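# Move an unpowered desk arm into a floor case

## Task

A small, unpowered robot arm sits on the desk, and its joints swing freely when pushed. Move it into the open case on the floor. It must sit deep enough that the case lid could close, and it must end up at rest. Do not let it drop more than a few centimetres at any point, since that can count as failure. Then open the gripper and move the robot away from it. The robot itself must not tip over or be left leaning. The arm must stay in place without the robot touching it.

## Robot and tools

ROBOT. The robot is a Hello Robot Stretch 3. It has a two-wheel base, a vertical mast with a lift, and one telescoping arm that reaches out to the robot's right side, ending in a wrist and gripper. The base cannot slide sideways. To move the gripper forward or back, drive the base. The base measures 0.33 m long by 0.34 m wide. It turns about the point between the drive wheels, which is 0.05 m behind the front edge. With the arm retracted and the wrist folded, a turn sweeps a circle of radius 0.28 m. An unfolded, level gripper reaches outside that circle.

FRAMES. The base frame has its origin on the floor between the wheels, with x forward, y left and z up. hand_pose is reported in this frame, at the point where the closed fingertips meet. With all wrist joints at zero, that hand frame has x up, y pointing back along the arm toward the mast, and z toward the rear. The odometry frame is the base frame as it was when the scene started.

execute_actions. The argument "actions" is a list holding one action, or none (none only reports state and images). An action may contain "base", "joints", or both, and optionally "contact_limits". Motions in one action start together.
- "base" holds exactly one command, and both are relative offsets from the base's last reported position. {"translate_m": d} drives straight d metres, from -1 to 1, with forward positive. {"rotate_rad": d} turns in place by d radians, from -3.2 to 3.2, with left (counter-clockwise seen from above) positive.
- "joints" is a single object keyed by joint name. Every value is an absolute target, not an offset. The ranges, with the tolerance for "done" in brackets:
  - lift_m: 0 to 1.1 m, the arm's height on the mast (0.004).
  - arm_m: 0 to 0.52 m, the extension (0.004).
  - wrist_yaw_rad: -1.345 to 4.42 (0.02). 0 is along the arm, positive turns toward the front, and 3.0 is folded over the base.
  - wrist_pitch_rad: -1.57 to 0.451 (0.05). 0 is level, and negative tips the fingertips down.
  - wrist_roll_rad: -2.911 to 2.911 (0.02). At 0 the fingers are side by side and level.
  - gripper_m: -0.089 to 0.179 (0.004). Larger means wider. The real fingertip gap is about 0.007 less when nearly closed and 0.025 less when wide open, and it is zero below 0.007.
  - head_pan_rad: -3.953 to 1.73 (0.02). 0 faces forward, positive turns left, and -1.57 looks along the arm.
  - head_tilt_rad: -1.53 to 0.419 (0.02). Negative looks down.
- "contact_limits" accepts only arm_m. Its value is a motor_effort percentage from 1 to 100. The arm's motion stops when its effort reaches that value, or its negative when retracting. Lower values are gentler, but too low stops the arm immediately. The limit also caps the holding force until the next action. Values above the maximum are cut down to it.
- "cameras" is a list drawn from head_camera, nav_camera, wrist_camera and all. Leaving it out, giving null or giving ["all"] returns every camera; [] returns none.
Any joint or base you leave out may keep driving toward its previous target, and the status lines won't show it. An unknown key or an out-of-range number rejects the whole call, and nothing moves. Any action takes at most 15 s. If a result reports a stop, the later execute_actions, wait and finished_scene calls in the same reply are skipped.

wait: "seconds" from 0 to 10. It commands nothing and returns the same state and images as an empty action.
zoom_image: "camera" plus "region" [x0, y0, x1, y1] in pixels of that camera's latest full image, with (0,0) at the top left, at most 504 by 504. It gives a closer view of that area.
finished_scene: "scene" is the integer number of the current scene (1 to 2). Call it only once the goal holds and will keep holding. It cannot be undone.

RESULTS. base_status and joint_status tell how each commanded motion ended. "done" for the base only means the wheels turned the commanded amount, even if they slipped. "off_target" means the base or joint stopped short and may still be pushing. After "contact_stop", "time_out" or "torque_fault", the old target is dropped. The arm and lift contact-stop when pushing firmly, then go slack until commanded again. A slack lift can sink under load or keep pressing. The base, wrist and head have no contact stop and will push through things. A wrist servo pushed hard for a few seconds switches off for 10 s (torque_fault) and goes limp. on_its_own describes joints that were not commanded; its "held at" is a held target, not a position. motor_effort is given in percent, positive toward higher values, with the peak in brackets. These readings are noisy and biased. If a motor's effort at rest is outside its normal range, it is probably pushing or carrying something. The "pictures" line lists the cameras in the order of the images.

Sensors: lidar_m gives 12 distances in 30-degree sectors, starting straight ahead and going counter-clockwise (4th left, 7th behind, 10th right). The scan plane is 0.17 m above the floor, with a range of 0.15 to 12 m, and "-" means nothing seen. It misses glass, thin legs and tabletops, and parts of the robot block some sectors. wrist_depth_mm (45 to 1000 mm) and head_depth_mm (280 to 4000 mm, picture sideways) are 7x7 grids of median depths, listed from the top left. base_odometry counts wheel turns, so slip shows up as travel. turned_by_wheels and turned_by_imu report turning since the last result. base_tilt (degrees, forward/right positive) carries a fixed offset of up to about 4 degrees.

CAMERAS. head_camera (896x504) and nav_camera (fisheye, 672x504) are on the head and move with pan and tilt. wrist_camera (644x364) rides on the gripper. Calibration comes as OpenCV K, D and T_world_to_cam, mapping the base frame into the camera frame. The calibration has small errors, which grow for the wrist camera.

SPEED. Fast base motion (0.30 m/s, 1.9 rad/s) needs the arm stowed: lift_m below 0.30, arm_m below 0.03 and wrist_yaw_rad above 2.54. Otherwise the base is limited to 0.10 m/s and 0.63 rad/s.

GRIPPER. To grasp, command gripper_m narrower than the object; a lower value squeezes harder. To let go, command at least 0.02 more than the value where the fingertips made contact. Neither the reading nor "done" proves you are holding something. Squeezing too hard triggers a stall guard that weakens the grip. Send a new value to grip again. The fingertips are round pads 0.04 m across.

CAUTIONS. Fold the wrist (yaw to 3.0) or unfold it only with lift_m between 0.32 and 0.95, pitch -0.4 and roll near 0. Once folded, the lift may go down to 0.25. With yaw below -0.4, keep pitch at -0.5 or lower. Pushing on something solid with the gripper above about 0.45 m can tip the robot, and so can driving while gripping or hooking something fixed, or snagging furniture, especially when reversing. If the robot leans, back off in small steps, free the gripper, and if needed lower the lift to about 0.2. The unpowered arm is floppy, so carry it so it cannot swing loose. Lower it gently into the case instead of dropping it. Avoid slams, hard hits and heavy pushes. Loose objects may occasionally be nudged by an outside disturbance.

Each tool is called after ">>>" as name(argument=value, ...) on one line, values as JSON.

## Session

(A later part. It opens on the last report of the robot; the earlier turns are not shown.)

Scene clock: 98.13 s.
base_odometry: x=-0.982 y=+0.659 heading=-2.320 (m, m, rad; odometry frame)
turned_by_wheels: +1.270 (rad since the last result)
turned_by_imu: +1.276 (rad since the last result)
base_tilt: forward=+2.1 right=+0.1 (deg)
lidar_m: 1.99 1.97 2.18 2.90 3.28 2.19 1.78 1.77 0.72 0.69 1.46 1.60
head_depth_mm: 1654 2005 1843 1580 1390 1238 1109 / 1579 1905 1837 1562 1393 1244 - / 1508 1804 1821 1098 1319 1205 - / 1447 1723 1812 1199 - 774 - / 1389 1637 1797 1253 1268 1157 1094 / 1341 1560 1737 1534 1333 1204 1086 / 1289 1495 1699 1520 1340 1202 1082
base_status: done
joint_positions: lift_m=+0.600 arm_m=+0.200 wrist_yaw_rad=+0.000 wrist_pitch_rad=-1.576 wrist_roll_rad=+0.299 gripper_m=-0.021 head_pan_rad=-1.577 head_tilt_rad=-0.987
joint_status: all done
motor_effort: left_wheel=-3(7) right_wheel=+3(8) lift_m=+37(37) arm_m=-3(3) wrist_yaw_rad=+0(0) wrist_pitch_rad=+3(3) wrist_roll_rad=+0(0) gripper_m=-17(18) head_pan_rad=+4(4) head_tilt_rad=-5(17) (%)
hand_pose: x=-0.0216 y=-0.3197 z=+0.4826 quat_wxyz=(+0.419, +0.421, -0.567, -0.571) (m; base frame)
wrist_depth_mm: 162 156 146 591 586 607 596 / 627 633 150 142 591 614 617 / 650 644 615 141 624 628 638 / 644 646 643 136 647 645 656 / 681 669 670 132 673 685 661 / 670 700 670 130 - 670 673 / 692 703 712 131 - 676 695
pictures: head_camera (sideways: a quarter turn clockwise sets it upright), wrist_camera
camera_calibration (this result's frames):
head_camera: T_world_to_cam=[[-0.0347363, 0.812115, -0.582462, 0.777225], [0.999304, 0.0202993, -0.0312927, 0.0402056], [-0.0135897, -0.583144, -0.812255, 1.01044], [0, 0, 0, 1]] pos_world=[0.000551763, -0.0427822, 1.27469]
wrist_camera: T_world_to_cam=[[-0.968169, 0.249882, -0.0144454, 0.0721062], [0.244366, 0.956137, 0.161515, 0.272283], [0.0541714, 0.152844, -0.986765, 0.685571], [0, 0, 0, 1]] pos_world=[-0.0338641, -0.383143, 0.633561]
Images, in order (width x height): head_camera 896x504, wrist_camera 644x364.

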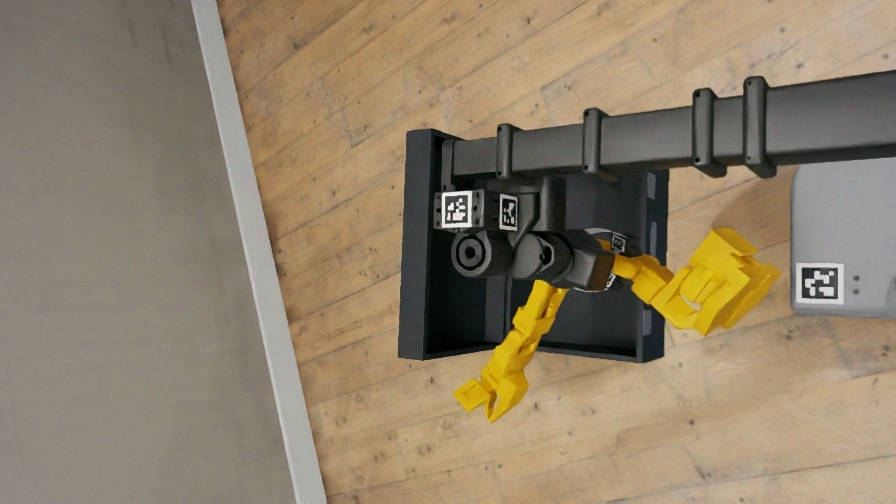

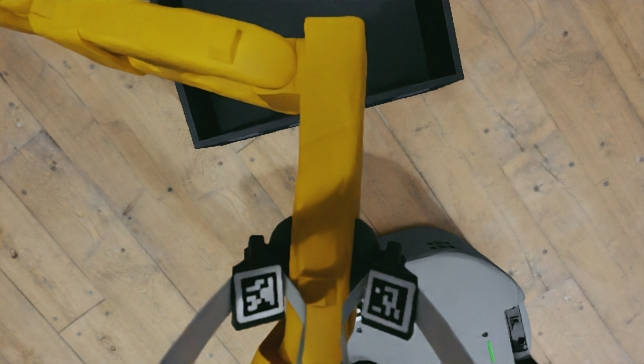

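>>> execute_actions(actions=[{"base":{"translate_m":-0.06},"joints":{"lift_m":0.4,"wrist_roll_rad":0.6}}], cameras=["head_camera"])

>>> execute_actions(actions=[{"joints":{"arm_m":0.44}}], cameras=["head_camera","wrist_camera"])

Scene clock: 104.23 s.
base_odometry: x=-0.941 y=+0.703 heading=-2.320 (m, m, rad; odometry frame)
turned_by_wheels: +0.000 (rad since the last result)
turned_by_imu: +0.001 (rad since the last result)
base_tilt: forward=+2.1 right=-0.1 (deg)
lidar_m: 2.05 2.04 2.24 2.89 3.26 2.12 1.73 1.72 0.70 0.70 0.71 1.63
head_depth_mm: 1682 2032 1843 1581 1385 1237 1114 / 1602 1929 1839 1580 1378 1224 1123 / 1536 1830 1813 1303 1378 1225 - / 1482 1744 1804 1257 1325 1180 - / 1413 1665 1800 1257 1289 1154 1085 / 1360 1590 1754 1478 1324 1201 1088 / 1309 1520 1720 1524 1344 1195 1085
base_status: done
joint_positions: lift_m=+0.400 arm_m=+0.200 wrist_yaw_rad=+0.000 wrist_pitch_rad=-1.580 wrist_roll_rad=+0.601 gripper_m=-0.021 head_pan_rad=-1.577 head_tilt_rad=-0.987
joint_status: all done
motor_effort: left_wheel=-3(7) right_wheel=+4(5) lift_m=+37(37) arm_m=-2(2) wrist_yaw_rad=+0(4) wrist_pitch_rad=+6(7) wrist_roll_rad=+0(10) gripper_m=-18(18) head_pan_rad=+4(4) head_tilt_rad=-5(4) (%)
hand_pose: x=-0.0217 y=-0.3186 z=+0.2827 quat_wxyz=(+0.328, +0.331, -0.622, -0.629) (m; base frame)
wrist_depth_mm: 163 157 147 393 368 409 408 / 411 404 148 143 429 424 422 / 382 420 413 142 432 431 431 / 344 417 440 135 446 443 443 / 359 456 450 132 449 451 447 / 473 469 468 130 - - - / 483 481 483 131 - - -
pictures: head_camera (sideways: a quarter turn clockwise sets it upright)
camera_calibration (this result's frames):
head_camera: T_world_to_cam=[[-0.0347453, 0.812115, -0.582462, 0.777224], [0.999304, 0.0203103, -0.0312926, 0.0402056], [-0.0135832, -0.583144, -0.812255, 1.01044], [0, 0, 0, 1]] pos_world=[0.000552237, -0.0427823, 1.27469]
Images, in order (width x height): head_camera 896x504.

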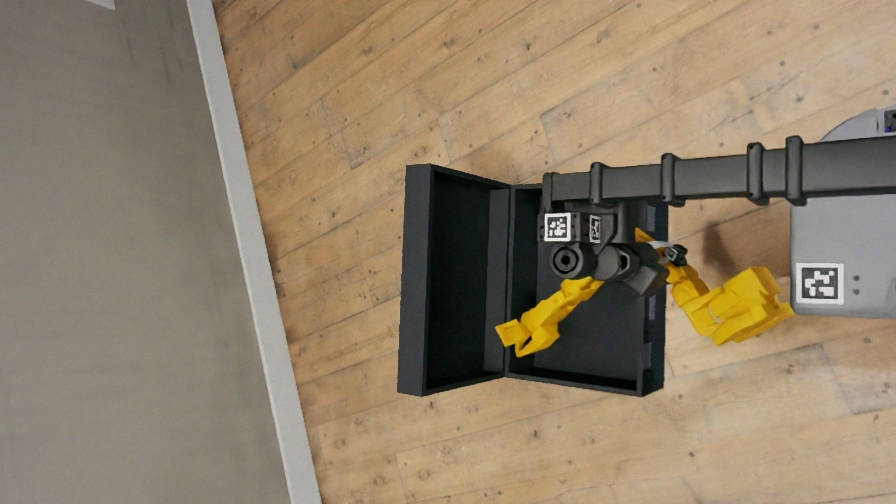

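Scene clock: 107.23 s.
base_odometry: x=-0.941 y=+0.703 heading=-2.320 (m, m, rad; odometry frame)
turned_by_wheels: +0.000 (rad since the last result)
turned_by_imu: +0.000 (rad since the last result)
base_tilt: forward=+1.9 right=-0.1 (deg)
lidar_m: 2.05 2.03 2.24 2.89 3.25 2.12 1.73 1.72 1.83 0.72 0.75 1.63
head_depth_mm: 1678 2026 1849 1583 1382 1236 1111 / 1604 1933 1835 1570 1380 1225 1122 / 1531 1832 1824 1564 1376 1233 - / 1468 1745 1813 - 1290 1212 - / 1412 1661 1793 1202 1280 1209 1095 / 1365 1585 1757 1334 1329 1203 1088 / 1310 1520 1724 1531 1345 1197 1084
base_status: not commanded
joint_positions: lift_m=+0.400 arm_m=+0.440 wrist_yaw_rad=+0.002 wrist_pitch_rad=-1.587 wrist_roll_rad=+0.601 gripper_m=-0.021 head_pan_rad=-1.577 head_tilt_rad=-0.987
joint_status: all done
motor_effort: left_wheel=-6(7) right_wheel=+11(12) lift_m=+37(37) arm_m=+4(9) wrist_yaw_rad=-2(4) wrist_pitch_rad=+10(14) wrist_roll_rad=+0(4) gripper_m=-20(22) head_pan_rad=+4(4) head_tilt_rad=-5(5) (%)
hand_pose: x=-0.0217 y=-0.5560 z=+0.2829 quat_wxyz=(+0.328, +0.333, -0.620, -0.631) (m; base frame)
wrist_depth_mm: 228 273 275 137 335 418 419 / 164 153 139 134 344 425 426 / 166 171 407 136 382 436 437 / 339 413 421 133 418 440 449 / 346 424 433 132 423 367 460 / 351 411 432 131 337 465 470 / 486 373 425 137 479 479 478
pictures: head_camera (sideways: a quarter turn clockwise sets it upright), wrist_camera
camera_calibration (this result's frames):
head_camera: T_world_to_cam=[[-0.034745, 0.812175, -0.582378, 0.777115], [0.999304, 0.0203137, -0.0312899, 0.0402021], [-0.0135827, -0.58306, -0.812315, 1.01051], [0, 0, 0, 1]] pos_world=[0.000552259, -0.0427795, 1.27469]
wrist_camera: T_world_to_cam=[[-0.851337, 0.524572, -0.00700178, 0.281365], [0.515955, 0.839618, 0.1698, 0.469258], [0.0949514, 0.140945, -0.985454, 0.518523], [0, 0, 0, 1]] pos_world=[-0.0518137, -0.614677, 0.43327]
Images, in order (width x height): head_camera 896x504, wrist_camera 644x364.

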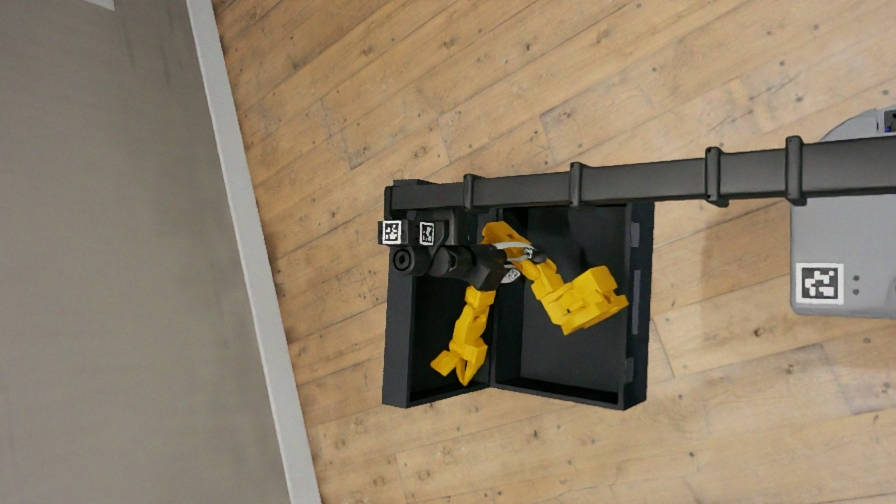

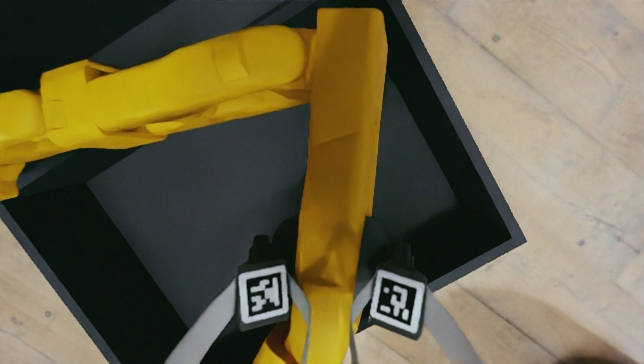

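>>> execute_actions(actions=[{"base":{"translate_m":0.04},"joints":{"wrist_roll_rad":1.15,"arm_m":0.46}}], cameras=["head_camera","wrist_camera"])

Scene clock: 111.60 s.
base_odometry: x=-0.968 y=+0.673 heading=-2.321 (m, m, rad; odometry frame)
turned_by_wheels: -0.001 (rad since the last result)
turned_by_imu: -0.001 (rad since the last result)
base_tilt: forward=+2.0 right=+0.0 (deg)
lidar_m: 2.01 2.00 2.19 2.90 3.27 2.17 1.77 1.75 0.73 0.74 1.46 1.61
head_depth_mm: 1668 2030 1844 1582 1391 1234 1114 / 1591 1907 1838 1573 1382 1226 1122 / 1515 1817 1814 1488 1376 1227 - / 1453 1729 1819 1131 1319 1210 - / 1393 1651 1785 1206 1174 1206 1094 / 1346 1575 1744 1506 1320 1205 1089 / 1296 1512 1706 1524 1344 1201 1083
base_status: done
joint_positions: lift_m=+0.400 arm_m=+0.460 wrist_yaw_rad=-0.001 wrist_pitch_rad=-1.587 wrist_roll_rad=+1.156 gripper_m=-0.021 head_pan_rad=-1.577 head_tilt_rad=-0.987
joint_status: all done
motor_effort: left_wheel=-9(9) right_wheel=+15(16) lift_m=+37(37) arm_m=+3(1) wrist_yaw_rad=+0(5) wrist_pitch_rad=+9(10) wrist_roll_rad=-3(13) gripper_m=-19(21) head_pan_rad=+4(3) head_tilt_rad=-5(5) (%)
hand_pose: x=-0.0216 y=-0.5759 z=+0.2829 quat_wxyz=(+0.144, +0.146, -0.686, -0.698) (m; base frame)
wrist_depth_mm: 188 249 278 122 292 420 415 / 204 277 123 125 400 325 429 / 224 265 130 128 411 364 436 / 216 139 418 128 415 358 443 / 144 155 424 127 418 447 449 / 177 361 436 129 349 463 470 / 294 354 398 147 393 475 482
pictures: head_camera (sideways: a quarter turn clockwise sets it upright), wrist_camera
camera_calibration (this result's frames):
head_camera: T_world_to_cam=[[-0.0347449, 0.812179, -0.582372, 0.777108], [0.999304, 0.0203138, -0.0312897, 0.0402019], [-0.0135827, -0.583054, -0.81232, 1.01052], [0, 0, 0, 1]] pos_world=[0.000552255, -0.0427793, 1.27469]
wrist_camera: T_world_to_cam=[[-0.444258, 0.895899, -0.000986246, 0.512874], [0.883911, 0.438492, 0.16256, 0.264902], [0.14607, 0.0713469, -0.986698, 0.482685], [0, 0, 0, 1]] pos_world=[-0.0768075, -0.610078, 0.433707]
Images, in order (width x height): head_camera 896x504, wrist_camera 644x364.

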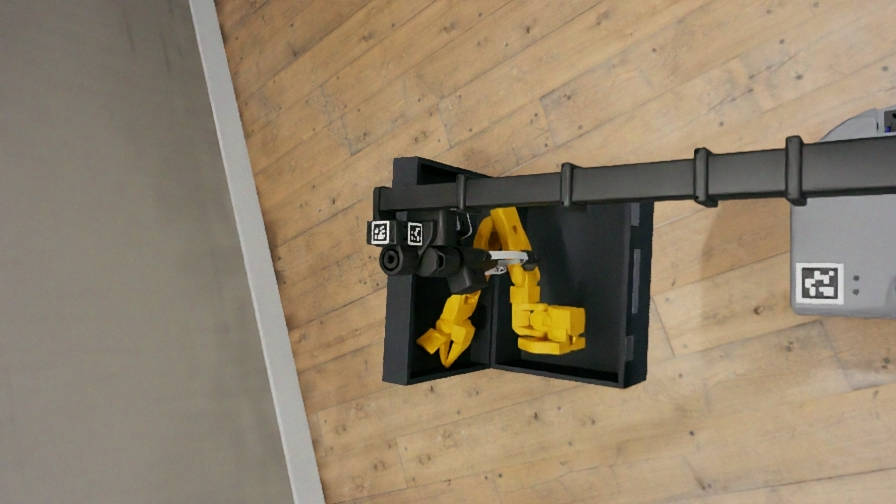

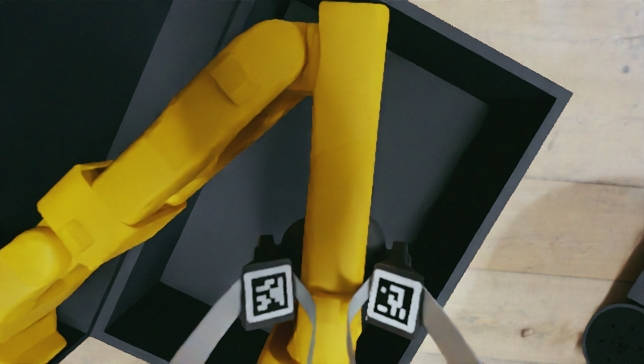

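>>> execute_actions(actions=[{"base":{"translate_m":-0.02},"joints":{"wrist_roll_rad":1.4,"arm_m":0.51}}], cameras=["wrist_camera"])

>>> execute_actions(actions=[{"joints":{"arm_m":0.43}}], cameras=[])

>>> execute_actions(actions=[{"joints":{"lift_m":0.32}}], cameras=["head_camera","wrist_camera"])

Scene clock: 115.70 s.
base_odometry: x=-0.955 y=+0.688 heading=-2.321 (m, m, rad; odometry frame)
turned_by_wheels: +0.000 (rad since the last result)
turned_by_imu: +0.001 (rad since the last result)
base_tilt: forward=+2.1 right=+0.0 (deg)
lidar_m: 2.03 2.01 2.22 2.89 3.27 2.15 1.75 1.73 1.82 0.73 0.74 1.61
head_depth_mm: 1683 2030 1837 1586 1381 1235 1110 / 1596 1924 1840 1570 1375 1227 1121 / 1523 1828 1813 1542 1365 1215 - / 1463 1730 1843 1143 1338 1220 - / 1408 1650 1799 1150 1306 1213 1091 / 1356 1582 1748 1476 1326 1204 1087 / 1302 1520 1705 1530 1338 1198 1083
base_status: done
joint_positions: lift_m=+0.400 arm_m=+0.510 wrist_yaw_rad=+0.004 wrist_pitch_rad=-1.585 wrist_roll_rad=+1.385 gripper_m=-0.021 head_pan_rad=-1.577 head_tilt_rad=-0.987
joint_status: all done
motor_effort: left_wheel=-3(12) right_wheel=+4(11) lift_m=+37(37) arm_m=+3(6) wrist_yaw_rad=-3(3) wrist_pitch_rad=+8(10) wrist_roll_rad=+7(9) gripper_m=-17(19) head_pan_rad=+4(4) head_tilt_rad=-5(5) (%)
hand_pose: x=-0.0217 y=-0.6266 z=+0.2828 quat_wxyz=(+0.067, +0.067, -0.699, -0.709) (m; base frame)
wrist_depth_mm: 143 191 270 118 340 410 411 / 149 203 120 122 398 335 421 / 157 218 124 125 406 405 431 / 164 212 133 125 412 373 443 / 175 153 172 126 426 364 457 / 186 143 172 129 433 384 462 / 194 150 420 135 453 468 479
pictures: wrist_camera
camera_calibration (this result's frames):
wrist_camera: T_world_to_cam=[[-0.234324, 0.972156, -0.0020754, 0.61082], [0.959822, 0.231689, 0.15831, 0.160486], [0.154382, 0.0351038, -0.987387, 0.463916], [0, 0, 0, 1]] pos_world=[-0.0825286, -0.647281, 0.433926]
Images, in order (width x height): wrist_camera 644x364.

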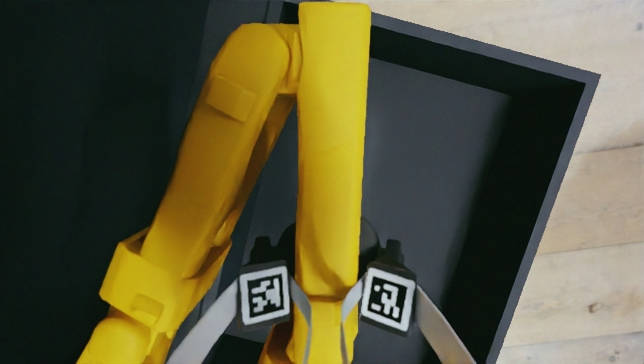

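Scene clock: 117.50 s.
base_odometry: x=-0.955 y=+0.688 heading=-2.321 (m, m, rad; odometry frame)
turned_by_wheels: +0.000 (rad since the last result)
turned_by_imu: +0.000 (rad since the last result)
base_tilt: forward=+2.0 right=+0.1 (deg)
lidar_m: 2.03 2.02 2.22 2.89 3.26 2.15 1.75 1.74 1.82 0.72 0.74 1.62
head_depth_mm: 1675 2046 1846 1585 1382 1231 1110 / 1599 1921 1838 1571 1376 1230 1122 / 1533 1816 1820 1531 1359 1226 - / 1465 1735 1802 1111 1293 1214 - / 1408 1657 1799 1159 1176 1211 1094 / 1351 1581 1746 1477 1325 1204 1089 / 1310 1519 1712 1525 1342 1202 1085
base_status: not commanded
joint_positions: lift_m=+0.400 arm_m=+0.430 wrist_yaw_rad=+0.001 wrist_pitch_rad=-1.570 wrist_roll_rad=+1.394 gripper_m=-0.021 head_pan_rad=-1.577 head_tilt_rad=-0.987
joint_status: all done
motor_effort: left_wheel=-3(3) right_wheel=+4(4) lift_m=+37(37) arm_m=-3(6) wrist_yaw_rad=-1(3) wrist_pitch_rad=+0(8) wrist_roll_rad=+3(7) gripper_m=-16(18) head_pan_rad=+4(3) head_tilt_rad=-5(4) (%)
hand_pose: x=-0.0216 y=-0.5512 z=+0.2824 quat_wxyz=(+0.063, +0.062, -0.704, -0.704) (m; base frame)
wrist_depth_mm: 232 281 306 118 326 413 404 / 241 285 120 121 403 358 415 / 250 293 124 125 403 432 423 / 264 299 133 126 411 434 432 / 278 145 174 126 387 448 460 / 296 143 181 129 386 458 453 / 303 150 421 135 393 471 468
pictures: none
No camera images: the call's "cameras" was empty. Leave "cameras" out to get every camera's image.

Scene clock: 119.07 s.
base_odometry: x=-0.955 y=+0.688 heading=-2.321 (m, m, rad; odometry frame)
turned_by_wheels: +0.000 (rad since the last result)
turned_by_imu: +0.000 (rad since the last result)
base_tilt: forward=+2.0 right=+0.0 (deg)
lidar_m: 2.03 2.01 2.22 2.89 3.27 2.14 1.75 1.74 1.82 0.49 0.50 1.62
head_depth_mm: 1674 2017 1848 1583 1385 1237 1111 / 1597 1922 1831 1570 1386 1225 1121 / 1540 1834 1823 1505 1380 1224 - / 1461 1738 1809 1115 1289 1215 - / 1400 1667 1796 1209 1177 1206 1092 / 1349 1587 1754 1473 1326 1200 1083 / 1305 1515 1709 1531 1344 1199 1082
base_status: not commanded
joint_positions: lift_m=+0.320 arm_m=+0.430 wrist_yaw_rad=+0.001 wrist_pitch_rad=-1.570 wrist_roll_rad=+1.394 gripper_m=-0.021 head_pan_rad=-1.577 head_tilt_rad=-0.987
joint_status: all done
motor_effort: left_wheel=-2(3) right_wheel=+4(4) lift_m=+37(37) arm_m=-3(2) wrist_yaw_rad=-1(1) wrist_pitch_rad=+0(0) wrist_roll_rad=+3(3) gripper_m=-16(17) head_pan_rad=+3(4) head_tilt_rad=-5(5) (%)
hand_pose: x=-0.0216 y=-0.5512 z=+0.2024 quat_wxyz=(+0.063, +0.062, -0.704, -0.704) (m; base frame)
wrist_depth_mm: 206 226 308 118 257 223 336 / 211 238 120 121 322 272 346 / 213 252 124 125 330 257 348 / 219 249 133 127 335 260 358 / 225 146 175 126 347 265 359 / 230 143 181 129 299 372 372 / 236 150 363 135 349 379 381
pictures: head_camera (sideways: a quarter turn clockwise sets it upright), wrist_camera
camera_calibration (this result's frames):
head_camera: T_world_to_cam=[[-0.0347885, 0.812178, -0.582371, 0.777106], [0.999303, 0.0203675, -0.0312897, 0.0402018], [-0.0135514, -0.583054, -0.812321, 1.01052], [0, 0, 0, 1]] pos_world=[0.00055455, -0.0427795, 1.27469]
wrist_camera: T_world_to_cam=[[-0.222307, 0.974834, -0.0166988, 0.542068], [0.962628, 0.222176, 0.154871, 0.151166], [0.154684, 0.0183541, -0.987794, 0.372756], [0, 0, 0, 1]] pos_world=[-0.0826704, -0.568853, 0.353847]
Images, in order (width x height): head_camera 896x504, wrist_camera 644x364.

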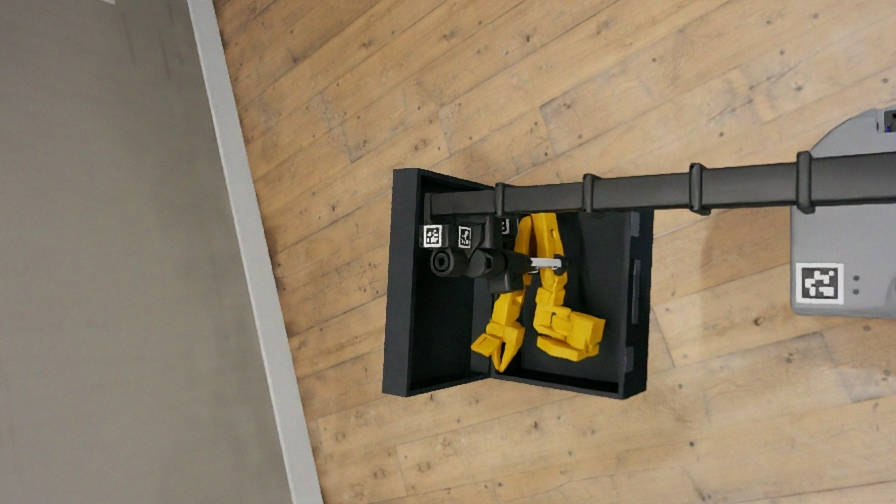

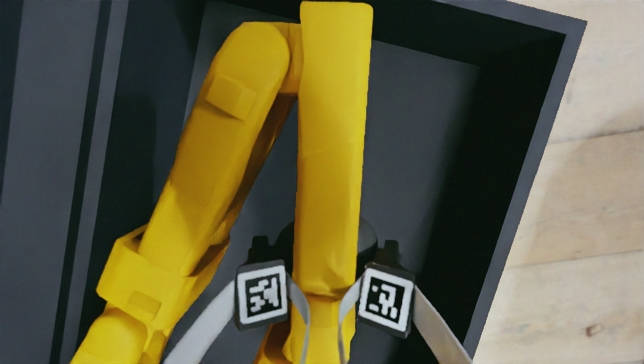

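Retract 0.04 and lower.

>>> execute_actions(actions=[{"joints":{"arm_m":0.39}}], cameras=[])

>>> execute_actions(actions=[{"joints":{"lift_m":0.25}}], cameras=["head_camera"])

>>> execute_actions(actions=[{"joints":{"lift_m":0.19}}], cameras=["head_camera","wrist_camera"])

Scene clock: 125.20 s.
base_odometry: x=-0.955 y=+0.688 heading=-2.321 (m, m, rad; odometry frame)
turned_by_wheels: +0.000 (rad since the last result)
turned_by_imu: +0.000 (rad since the last result)
base_tilt: forward=+1.9 right=+0.0 (deg)
lidar_m: 2.03 2.01 2.21 2.89 3.26 2.14 1.75 1.74 1.82 0.46 0.45 1.62
head_depth_mm: 1669 2037 1842 1584 1390 1232 1112 / 1596 1920 1842 1578 1378 1232 1119 / 1533 1831 1812 1483 1377 1221 - / 1465 1744 1807 1196 1169 1214 - / 1412 1648 1792 1256 1174 1209 1090 / 1354 1573 1746 1472 1329 1205 1089 / 1301 1522 1712 1530 1345 1197 1085
base_status: not commanded
joint_positions: lift_m=+0.320 arm_m=+0.390 wrist_yaw_rad=+0.001 wrist_pitch_rad=-1.570 wrist_roll_rad=+1.394 gripper_m=-0.021 head_pan_rad=-1.577 head_tilt_rad=-0.987
joint_status: all done
motor_effort: left_wheel=-3(3) right_wheel=+4(4) lift_m=+36(37) arm_m=-3(4) wrist_yaw_rad=-1(1) wrist_pitch_rad=+0(0) wrist_roll_rad=+3(2) gripper_m=-17(16) head_pan_rad=+3(3) head_tilt_rad=-5(4) (%)
hand_pose: x=-0.0216 y=-0.5112 z=+0.2024 quat_wxyz=(+0.063, +0.062, -0.704, -0.704) (m; base frame)
wrist_depth_mm: 218 291 320 118 252 234 333 / 222 308 119 121 320 339 345 / 235 325 124 124 327 348 352 / 249 324 133 127 309 361 355 / 259 146 174 126 274 361 363 / 272 144 181 129 370 378 375 / 283 150 363 135 274 390 381
pictures: none
No camera images: the call's "cameras" was empty. Leave "cameras" out to get every camera's image.

Scene clock: 126.67 s.
base_odometry: x=-0.955 y=+0.688 heading=-2.321 (m, m, rad; odometry frame)
turned_by_wheels: +0.000 (rad since the last result)
turned_by_imu: +0.000 (rad since the last result)
base_tilt: forward=+1.8 right=-0.1 (deg)
lidar_m: 2.03 2.01 2.22 2.90 3.27 2.14 1.75 1.73 1.82 0.42 0.45 1.62
head_depth_mm: 1671 2025 1838 1574 1381 1233 1111 / 1602 1914 1831 1569 1377 1229 1123 / 1523 1832 1831 1330 1372 1236 - / 1460 1735 1810 1207 1225 1212 - / 1409 1655 1802 1255 1213 1210 1091 / 1355 1584 1762 1475 1324 1202 1082 / 1309 1515 1706 1524 1346 1195 1084
base_status: not commanded
joint_positions: lift_m=+0.250 arm_m=+0.390 wrist_yaw_rad=+0.000 wrist_pitch_rad=-1.573 wrist_roll_rad=+1.399 gripper_m=-0.021 head_pan_rad=-1.577 head_tilt_rad=-0.987
joint_status: all done
motor_effort: left_wheel=-3(4) right_wheel=+6(6) lift_m=+32(36) arm_m=-2(3) wrist_yaw_rad=+0(1) wrist_pitch_rad=+2(2) wrist_roll_rad=+0(2) gripper_m=-17(17) head_pan_rad=+3(4) head_tilt_rad=-4(5) (%)
hand_pose: x=-0.0216 y=-0.5103 z=+0.1327 quat_wxyz=(+0.061, +0.061, -0.703, -0.706) (m; base frame)
wrist_depth_mm: 217 257 252 245 249 192 268 / 226 261 148 147 256 181 274 / 238 266 143 144 259 167 282 / 246 268 145 138 267 173 290 / 263 148 175 132 255 177 291 / 273 142 164 128 201 296 303 / 268 143 288 128 231 309 303
pictures: head_camera (sideways: a quarter turn clockwise sets it upright)
camera_calibration (this result's frames):
head_camera: T_world_to_cam=[[-0.0347886, 0.812178, -0.582371, 0.777106], [0.999303, 0.0203676, -0.0312897, 0.0402018], [-0.0135513, -0.583054, -0.812321, 1.01052], [0, 0, 0, 1]] pos_world=[0.000554555, -0.0427795, 1.27469]
Images, in order (width x height): head_camera 896x504.

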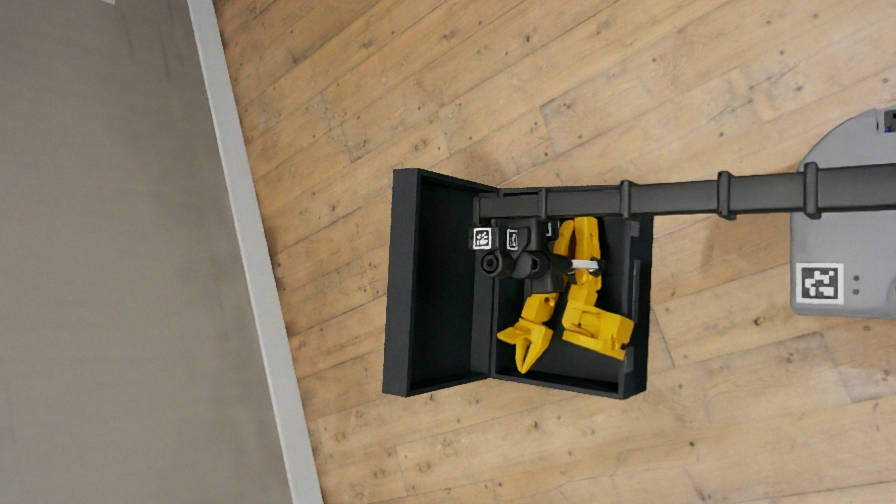

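Scene clock: 128.03 s.
base_odometry: x=-0.955 y=+0.688 heading=-2.321 (m, m, rad; odometry frame)
turned_by_wheels: +0.000 (rad since the last result)
turned_by_imu: +0.001 (rad since the last result)
base_tilt: forward=+2.1 right=-0.1 (deg)
lidar_m: 2.03 2.02 2.21 2.88 3.26 2.15 1.75 1.73 1.82 0.48 0.74 1.62
head_depth_mm: 1676 2043 1853 1584 1390 1227 1109 / 1594 1923 1829 1566 1385 1234 1120 / 1530 1827 1830 1333 1348 1223 - / 1473 1739 1816 1249 1263 1211 - / 1410 1657 1798 1263 1275 1207 1093 / 1353 1578 1747 1475 1329 1206 1087 / 1308 1507 1717 1533 1347 1202 1084
base_status: not commanded
joint_positions: lift_m=+0.190 arm_m=+0.390 wrist_yaw_rad=-0.005 wrist_pitch_rad=-1.575 wrist_roll_rad=+1.408 gripper_m=-0.021 head_pan_rad=-1.577 head_tilt_rad=-0.987
joint_status: all done
motor_effort: left_wheel=-1(3) right_wheel=-1(5) lift_m=+26(32) arm_m=-3(2) wrist_yaw_rad=+4(3) wrist_pitch_rad=+3(5) wrist_roll_rad=-4(4) gripper_m=-17(17) head_pan_rad=+3(4) head_tilt_rad=-5(5) (%)
hand_pose: x=-0.0214 y=-0.5098 z=+0.0729 quat_wxyz=(+0.056, +0.055, -0.703, -0.707) (m; base frame)
wrist_depth_mm: 196 197 195 149 192 191 119 / 201 200 140 141 198 176 114 / 206 205 138 140 201 165 108 / 209 209 143 133 206 155 104 / 215 143 176 131 209 146 100 / 219 142 177 128 200 137 101 / 224 148 223 129 220 130 102
pictures: head_camera (sideways: a quarter turn clockwise sets it upright), wrist_camera
camera_calibration (this result's frames):
head_camera: T_world_to_cam=[[-0.0347888, 0.812179, -0.58237, 0.777105], [0.999303, 0.0203678, -0.0312897, 0.0402018], [-0.0135512, -0.583053, -0.812321, 1.01052], [0, 0, 0, 1]] pos_world=[0.000554566, -0.0427795, 1.27469]
wrist_camera: T_world_to_cam=[[-0.202772, 0.979159, -0.0114809, 0.501853], [0.966873, 0.202056, 0.155978, 0.151632], [0.155047, 0.0205274, -0.987694, 0.245157], [0, 0, 0, 1]] pos_world=[-0.0828581, -0.527065, 0.224251]
Images, in order (width x height): head_camera 896x504, wrist_camera 644x364.

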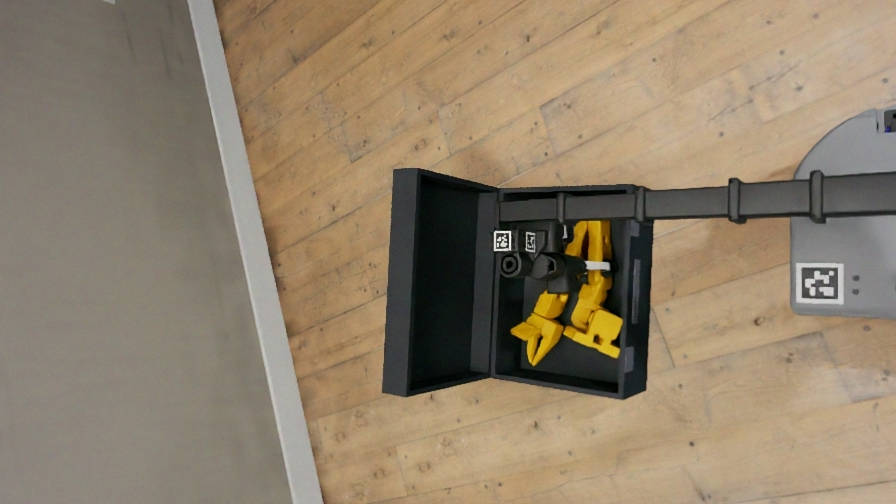

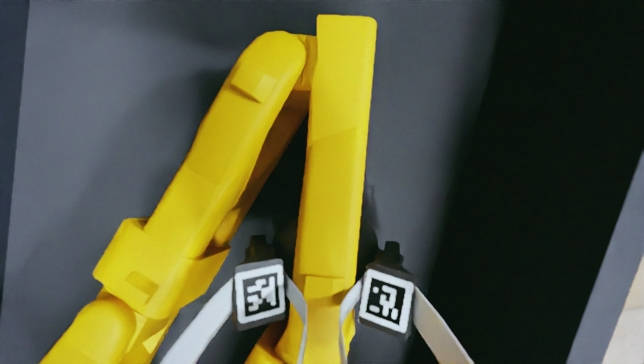

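Base rubs the front wall; shift inward slightly, release.

>>> execute_actions(actions=[{"joints":{"arm_m":0.41}}], cameras=[])

>>> execute_actions(actions=[{"joints":{"gripper_m":0.06}}], cameras=[])

>>> execute_actions(actions=[{"joints":{"lift_m":0.38}}], cameras=[])

>>> execute_actions(actions=[{"joints":{"lift_m":0.45,"arm_m":0.05}}], cameras=["head_camera"])

>>> zoom_image(camera="head_camera", region=[380,150,680,410])

Scene clock: 134.97 s.
base_odometry: x=-0.955 y=+0.688 heading=-2.321 (m, m, rad; odometry frame)
turned_by_wheels: +0.000 (rad since the last result)
turned_by_imu: +0.000 (rad since the last result)
base_tilt: forward=+1.8 right=-0.1 (deg)
lidar_m: 2.03 2.01 2.22 2.89 3.28 2.14 1.75 1.73 1.82 0.72 0.74 1.62
head_depth_mm: 1682 2047 1857 1581 1387 1228 1108 / 1603 1936 1832 1578 1378 1227 1121 / 1525 1817 1823 1326 1353 1223 - / 1471 1731 1816 1226 1284 1216 - / 1406 1651 1800 1257 1290 1205 1091 / 1354 1577 1757 1478 1324 1208 1088 / 1303 1515 1722 1524 1341 1195 1084
base_status: not commanded
joint_positions: lift_m=+0.190 arm_m=+0.410 wrist_yaw_rad=-0.002 wrist_pitch_rad=-1.571 wrist_roll_rad=+1.406 gripper_m=-0.021 head_pan_rad=-1.577 head_tilt_rad=-0.988
joint_status: all done
motor_effort: left_wheel=-3(3) right_wheel=+3(3) lift_m=+36(37) arm_m=+3(3) wrist_yaw_rad=+1(3) wrist_pitch_rad=+1(12) wrist_roll_rad=-3(4) gripper_m=-16(18) head_pan_rad=+3(4) head_tilt_rad=-5(5) (%)
hand_pose: x=-0.0215 y=-0.5302 z=+0.0725 quat_wxyz=(+0.058, +0.058, -0.704, -0.705) (m; base frame)
wrist_depth_mm: 195 195 193 124 192 189 148 / 199 197 124 126 195 195 142 / 203 201 127 128 201 199 135 / 207 208 136 128 204 193 130 / 212 145 173 127 210 181 124 / 218 141 174 129 214 171 120 / 224 146 221 134 220 161 115
pictures: none
No camera images: the call's "cameras" was empty. Leave "cameras" out to get every camera's image.

Scene clock: 136.27 s.
base_odometry: x=-0.955 y=+0.688 heading=-2.321 (m, m, rad; odometry frame)
turned_by_wheels: +0.000 (rad since the last result)
turned_by_imu: +0.000 (rad since the last result)
base_tilt: forward=+2.0 right=-0.1 (deg)
lidar_m: 2.03 2.01 2.22 2.89 3.27 2.14 1.75 1.74 1.82 0.72 0.74 1.62
head_depth_mm: 1677 2022 1835 1578 1381 1234 1116 / 1594 1938 1846 1571 1374 1230 1120 / 1524 1833 1819 1328 1350 1223 - / 1468 1738 1820 1223 1289 1220 - / 1401 1660 1788 1256 1289 1207 1094 / 1355 1586 1733 1475 1324 1201 1091 / 1307 1521 1706 1528 1338 1197 1084
base_status: not commanded
joint_positions: lift_m=+0.190 arm_m=+0.410 wrist_yaw_rad=-0.001 wrist_pitch_rad=-1.574 wrist_roll_rad=+1.404 gripper_m=+0.060 head_pan_rad=-1.577 head_tilt_rad=-0.988
joint_status: all done
motor_effort: left_wheel=-3(2) right_wheel=+4(3) lift_m=+36(37) arm_m=+3(3) wrist_yaw_rad=+0(1) wrist_pitch_rad=+2(3) wrist_roll_rad=-2(3) gripper_m=+2(80) head_pan_rad=+4(3) head_tilt_rad=-5(4) (%)
hand_pose: x=-0.0215 y=-0.5295 z=+0.0725 quat_wxyz=(+0.059, +0.058, -0.703, -0.706) (m; base frame)
wrist_depth_mm: 194 195 193 138 192 191 149 / 198 200 141 141 196 195 142 / 203 203 145 143 200 199 135 / 209 209 155 141 205 193 129 / 211 157 171 142 208 180 124 / 220 159 - 145 - 170 120 / 223 160 222 155 221 152 115
pictures: none
No camera images: the call's "cameras" was empty. Leave "cameras" out to get every camera's image.

Scene clock: 138.83 s.
base_odometry: x=-0.955 y=+0.688 heading=-2.321 (m, m, rad; odometry frame)
turned_by_wheels: +0.000 (rad since the last result)
turned_by_imu: +0.000 (rad since the last result)
base_tilt: forward=+2.0 right=+0.0 (deg)
lidar_m: 2.03 2.02 2.21 2.89 3.26 2.14 1.75 1.73 1.83 0.72 0.74 1.61
head_depth_mm: 1666 2032 1847 1574 1384 1228 1112 / 1598 1931 1830 1581 1372 1227 1120 / 1533 1816 1819 1510 1364 1217 - / 1465 1745 1805 1109 1302 1216 - / 1406 1655 1799 1260 1283 1212 1090 / 1353 1579 1757 1476 1327 1201 1089 / 1299 1512 1710 1529 1342 1199 1085
base_status: not commanded
joint_positions: lift_m=+0.380 arm_m=+0.410 wrist_yaw_rad=-0.001 wrist_pitch_rad=-1.569 wrist_roll_rad=+1.404 gripper_m=+0.060 head_pan_rad=-1.577 head_tilt_rad=-0.988
joint_status: all done
motor_effort: left_wheel=-2(3) right_wheel=+3(4) lift_m=+41(43) arm_m=+3(3) wrist_yaw_rad=+0(0) wrist_pitch_rad=-1(2) wrist_roll_rad=-2(2) gripper_m=+1(2) head_pan_rad=+3(4) head_tilt_rad=-4(5) (%)
hand_pose: x=-0.0215 y=-0.5308 z=+0.2622 quat_wxyz=(+0.059, +0.058, -0.705, -0.704) (m; base frame)
wrist_depth_mm: 257 272 375 316 298 396 389 / 266 282 387 380 375 401 397 / 271 293 393 335 386 403 409 / 280 316 404 395 389 418 407 / 285 338 415 412 405 426 427 / 294 354 - 360 - 446 439 / 303 339 423 325 383 447 445
pictures: none
No camera images: the call's "cameras" was empty. Leave "cameras" out to get every camera's image.

Scene clock: 142.70 s.
base_odometry: x=-0.955 y=+0.688 heading=-2.321 (m, m, rad; odometry frame)
turned_by_wheels: +0.000 (rad since the last result)
turned_by_imu: +0.000 (rad since the last result)
base_tilt: forward=+2.0 right=-0.1 (deg)
lidar_m: 2.03 2.01 2.22 2.89 3.26 2.14 1.74 1.73 1.82 0.72 0.74 1.62
head_depth_mm: 1675 2049 1849 1587 1384 1229 1114 / 1595 1922 1831 1575 1377 1223 1118 / 1529 1823 1821 1328 1343 - - / 1469 1732 1805 1252 1296 - - / 1406 1655 1787 1257 1285 1211 1093 / 1347 1587 1742 1477 1325 1204 1083 / 1308 1509 1709 1537 1346 1201 1085
base_status: not commanded
joint_positions: lift_m=+0.450 arm_m=+0.050 wrist_yaw_rad=+0.000 wrist_pitch_rad=-1.568 wrist_roll_rad=+1.404 gripper_m=+0.060 head_pan_rad=-1.577 head_tilt_rad=-0.988
joint_status: all done
motor_effort: left_wheel=-3(3) right_wheel=+4(4) lift_m=+41(43) arm_m=-3(6) wrist_yaw_rad=+0(1) wrist_pitch_rad=-1(1) wrist_roll_rad=-2(2) gripper_m=+1(1) head_pan_rad=+3(4) head_tilt_rad=-5(5) (%)
hand_pose: x=-0.0216 y=-0.1718 z=+0.3322 quat_wxyz=(+0.059, +0.058, -0.705, -0.704) (m; base frame)
wrist_depth_mm: 451 408 469 477 - - - / 404 433 479 483 - - - / 417 462 487 486 - - - / 415 484 506 488 - - - / 394 508 505 518 - - - / 435 519 - 527 - 513 - / 494 547 527 534 532 511 516
pictures: head_camera (sideways: a quarter turn clockwise sets it upright)
camera_calibration (this result's frames):
head_camera: T_world_to_cam=[[-0.0347879, 0.812271, -0.582242, 0.776938], [0.999303, 0.0203724, -0.0312855, 0.0401964], [-0.0135506, -0.582925, -0.812413, 1.01064], [0, 0, 0, 1]] pos_world=[0.000554576, -0.0427752, 1.27468]
Images, in order (width x height): head_camera 896x504.

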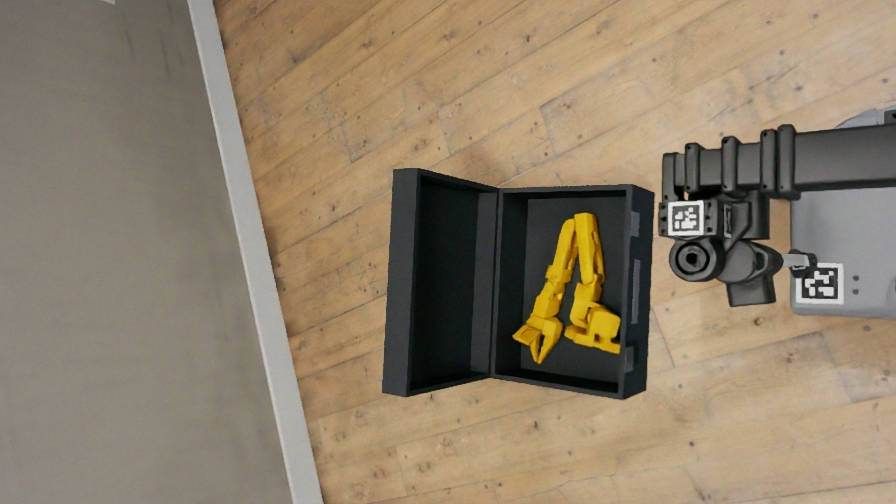

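Region (380, 150, 680, 410) of head_camera's 896x504 image, scaled by 1.680, with more detail than that image has; it fills the top 437 rows of this view, and the rest is white.

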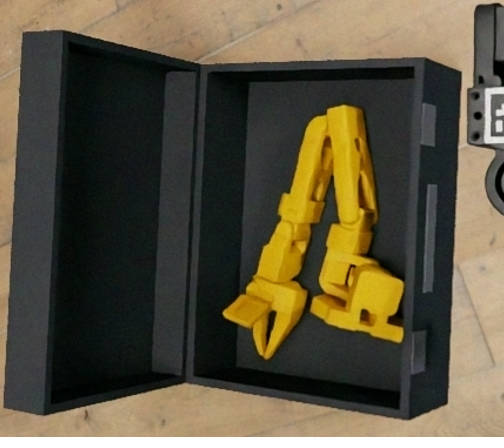

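Hidden partly behind the front wall, so below the rim.

>>> finished_scene(scene=2)

The scene is finished: the task was done.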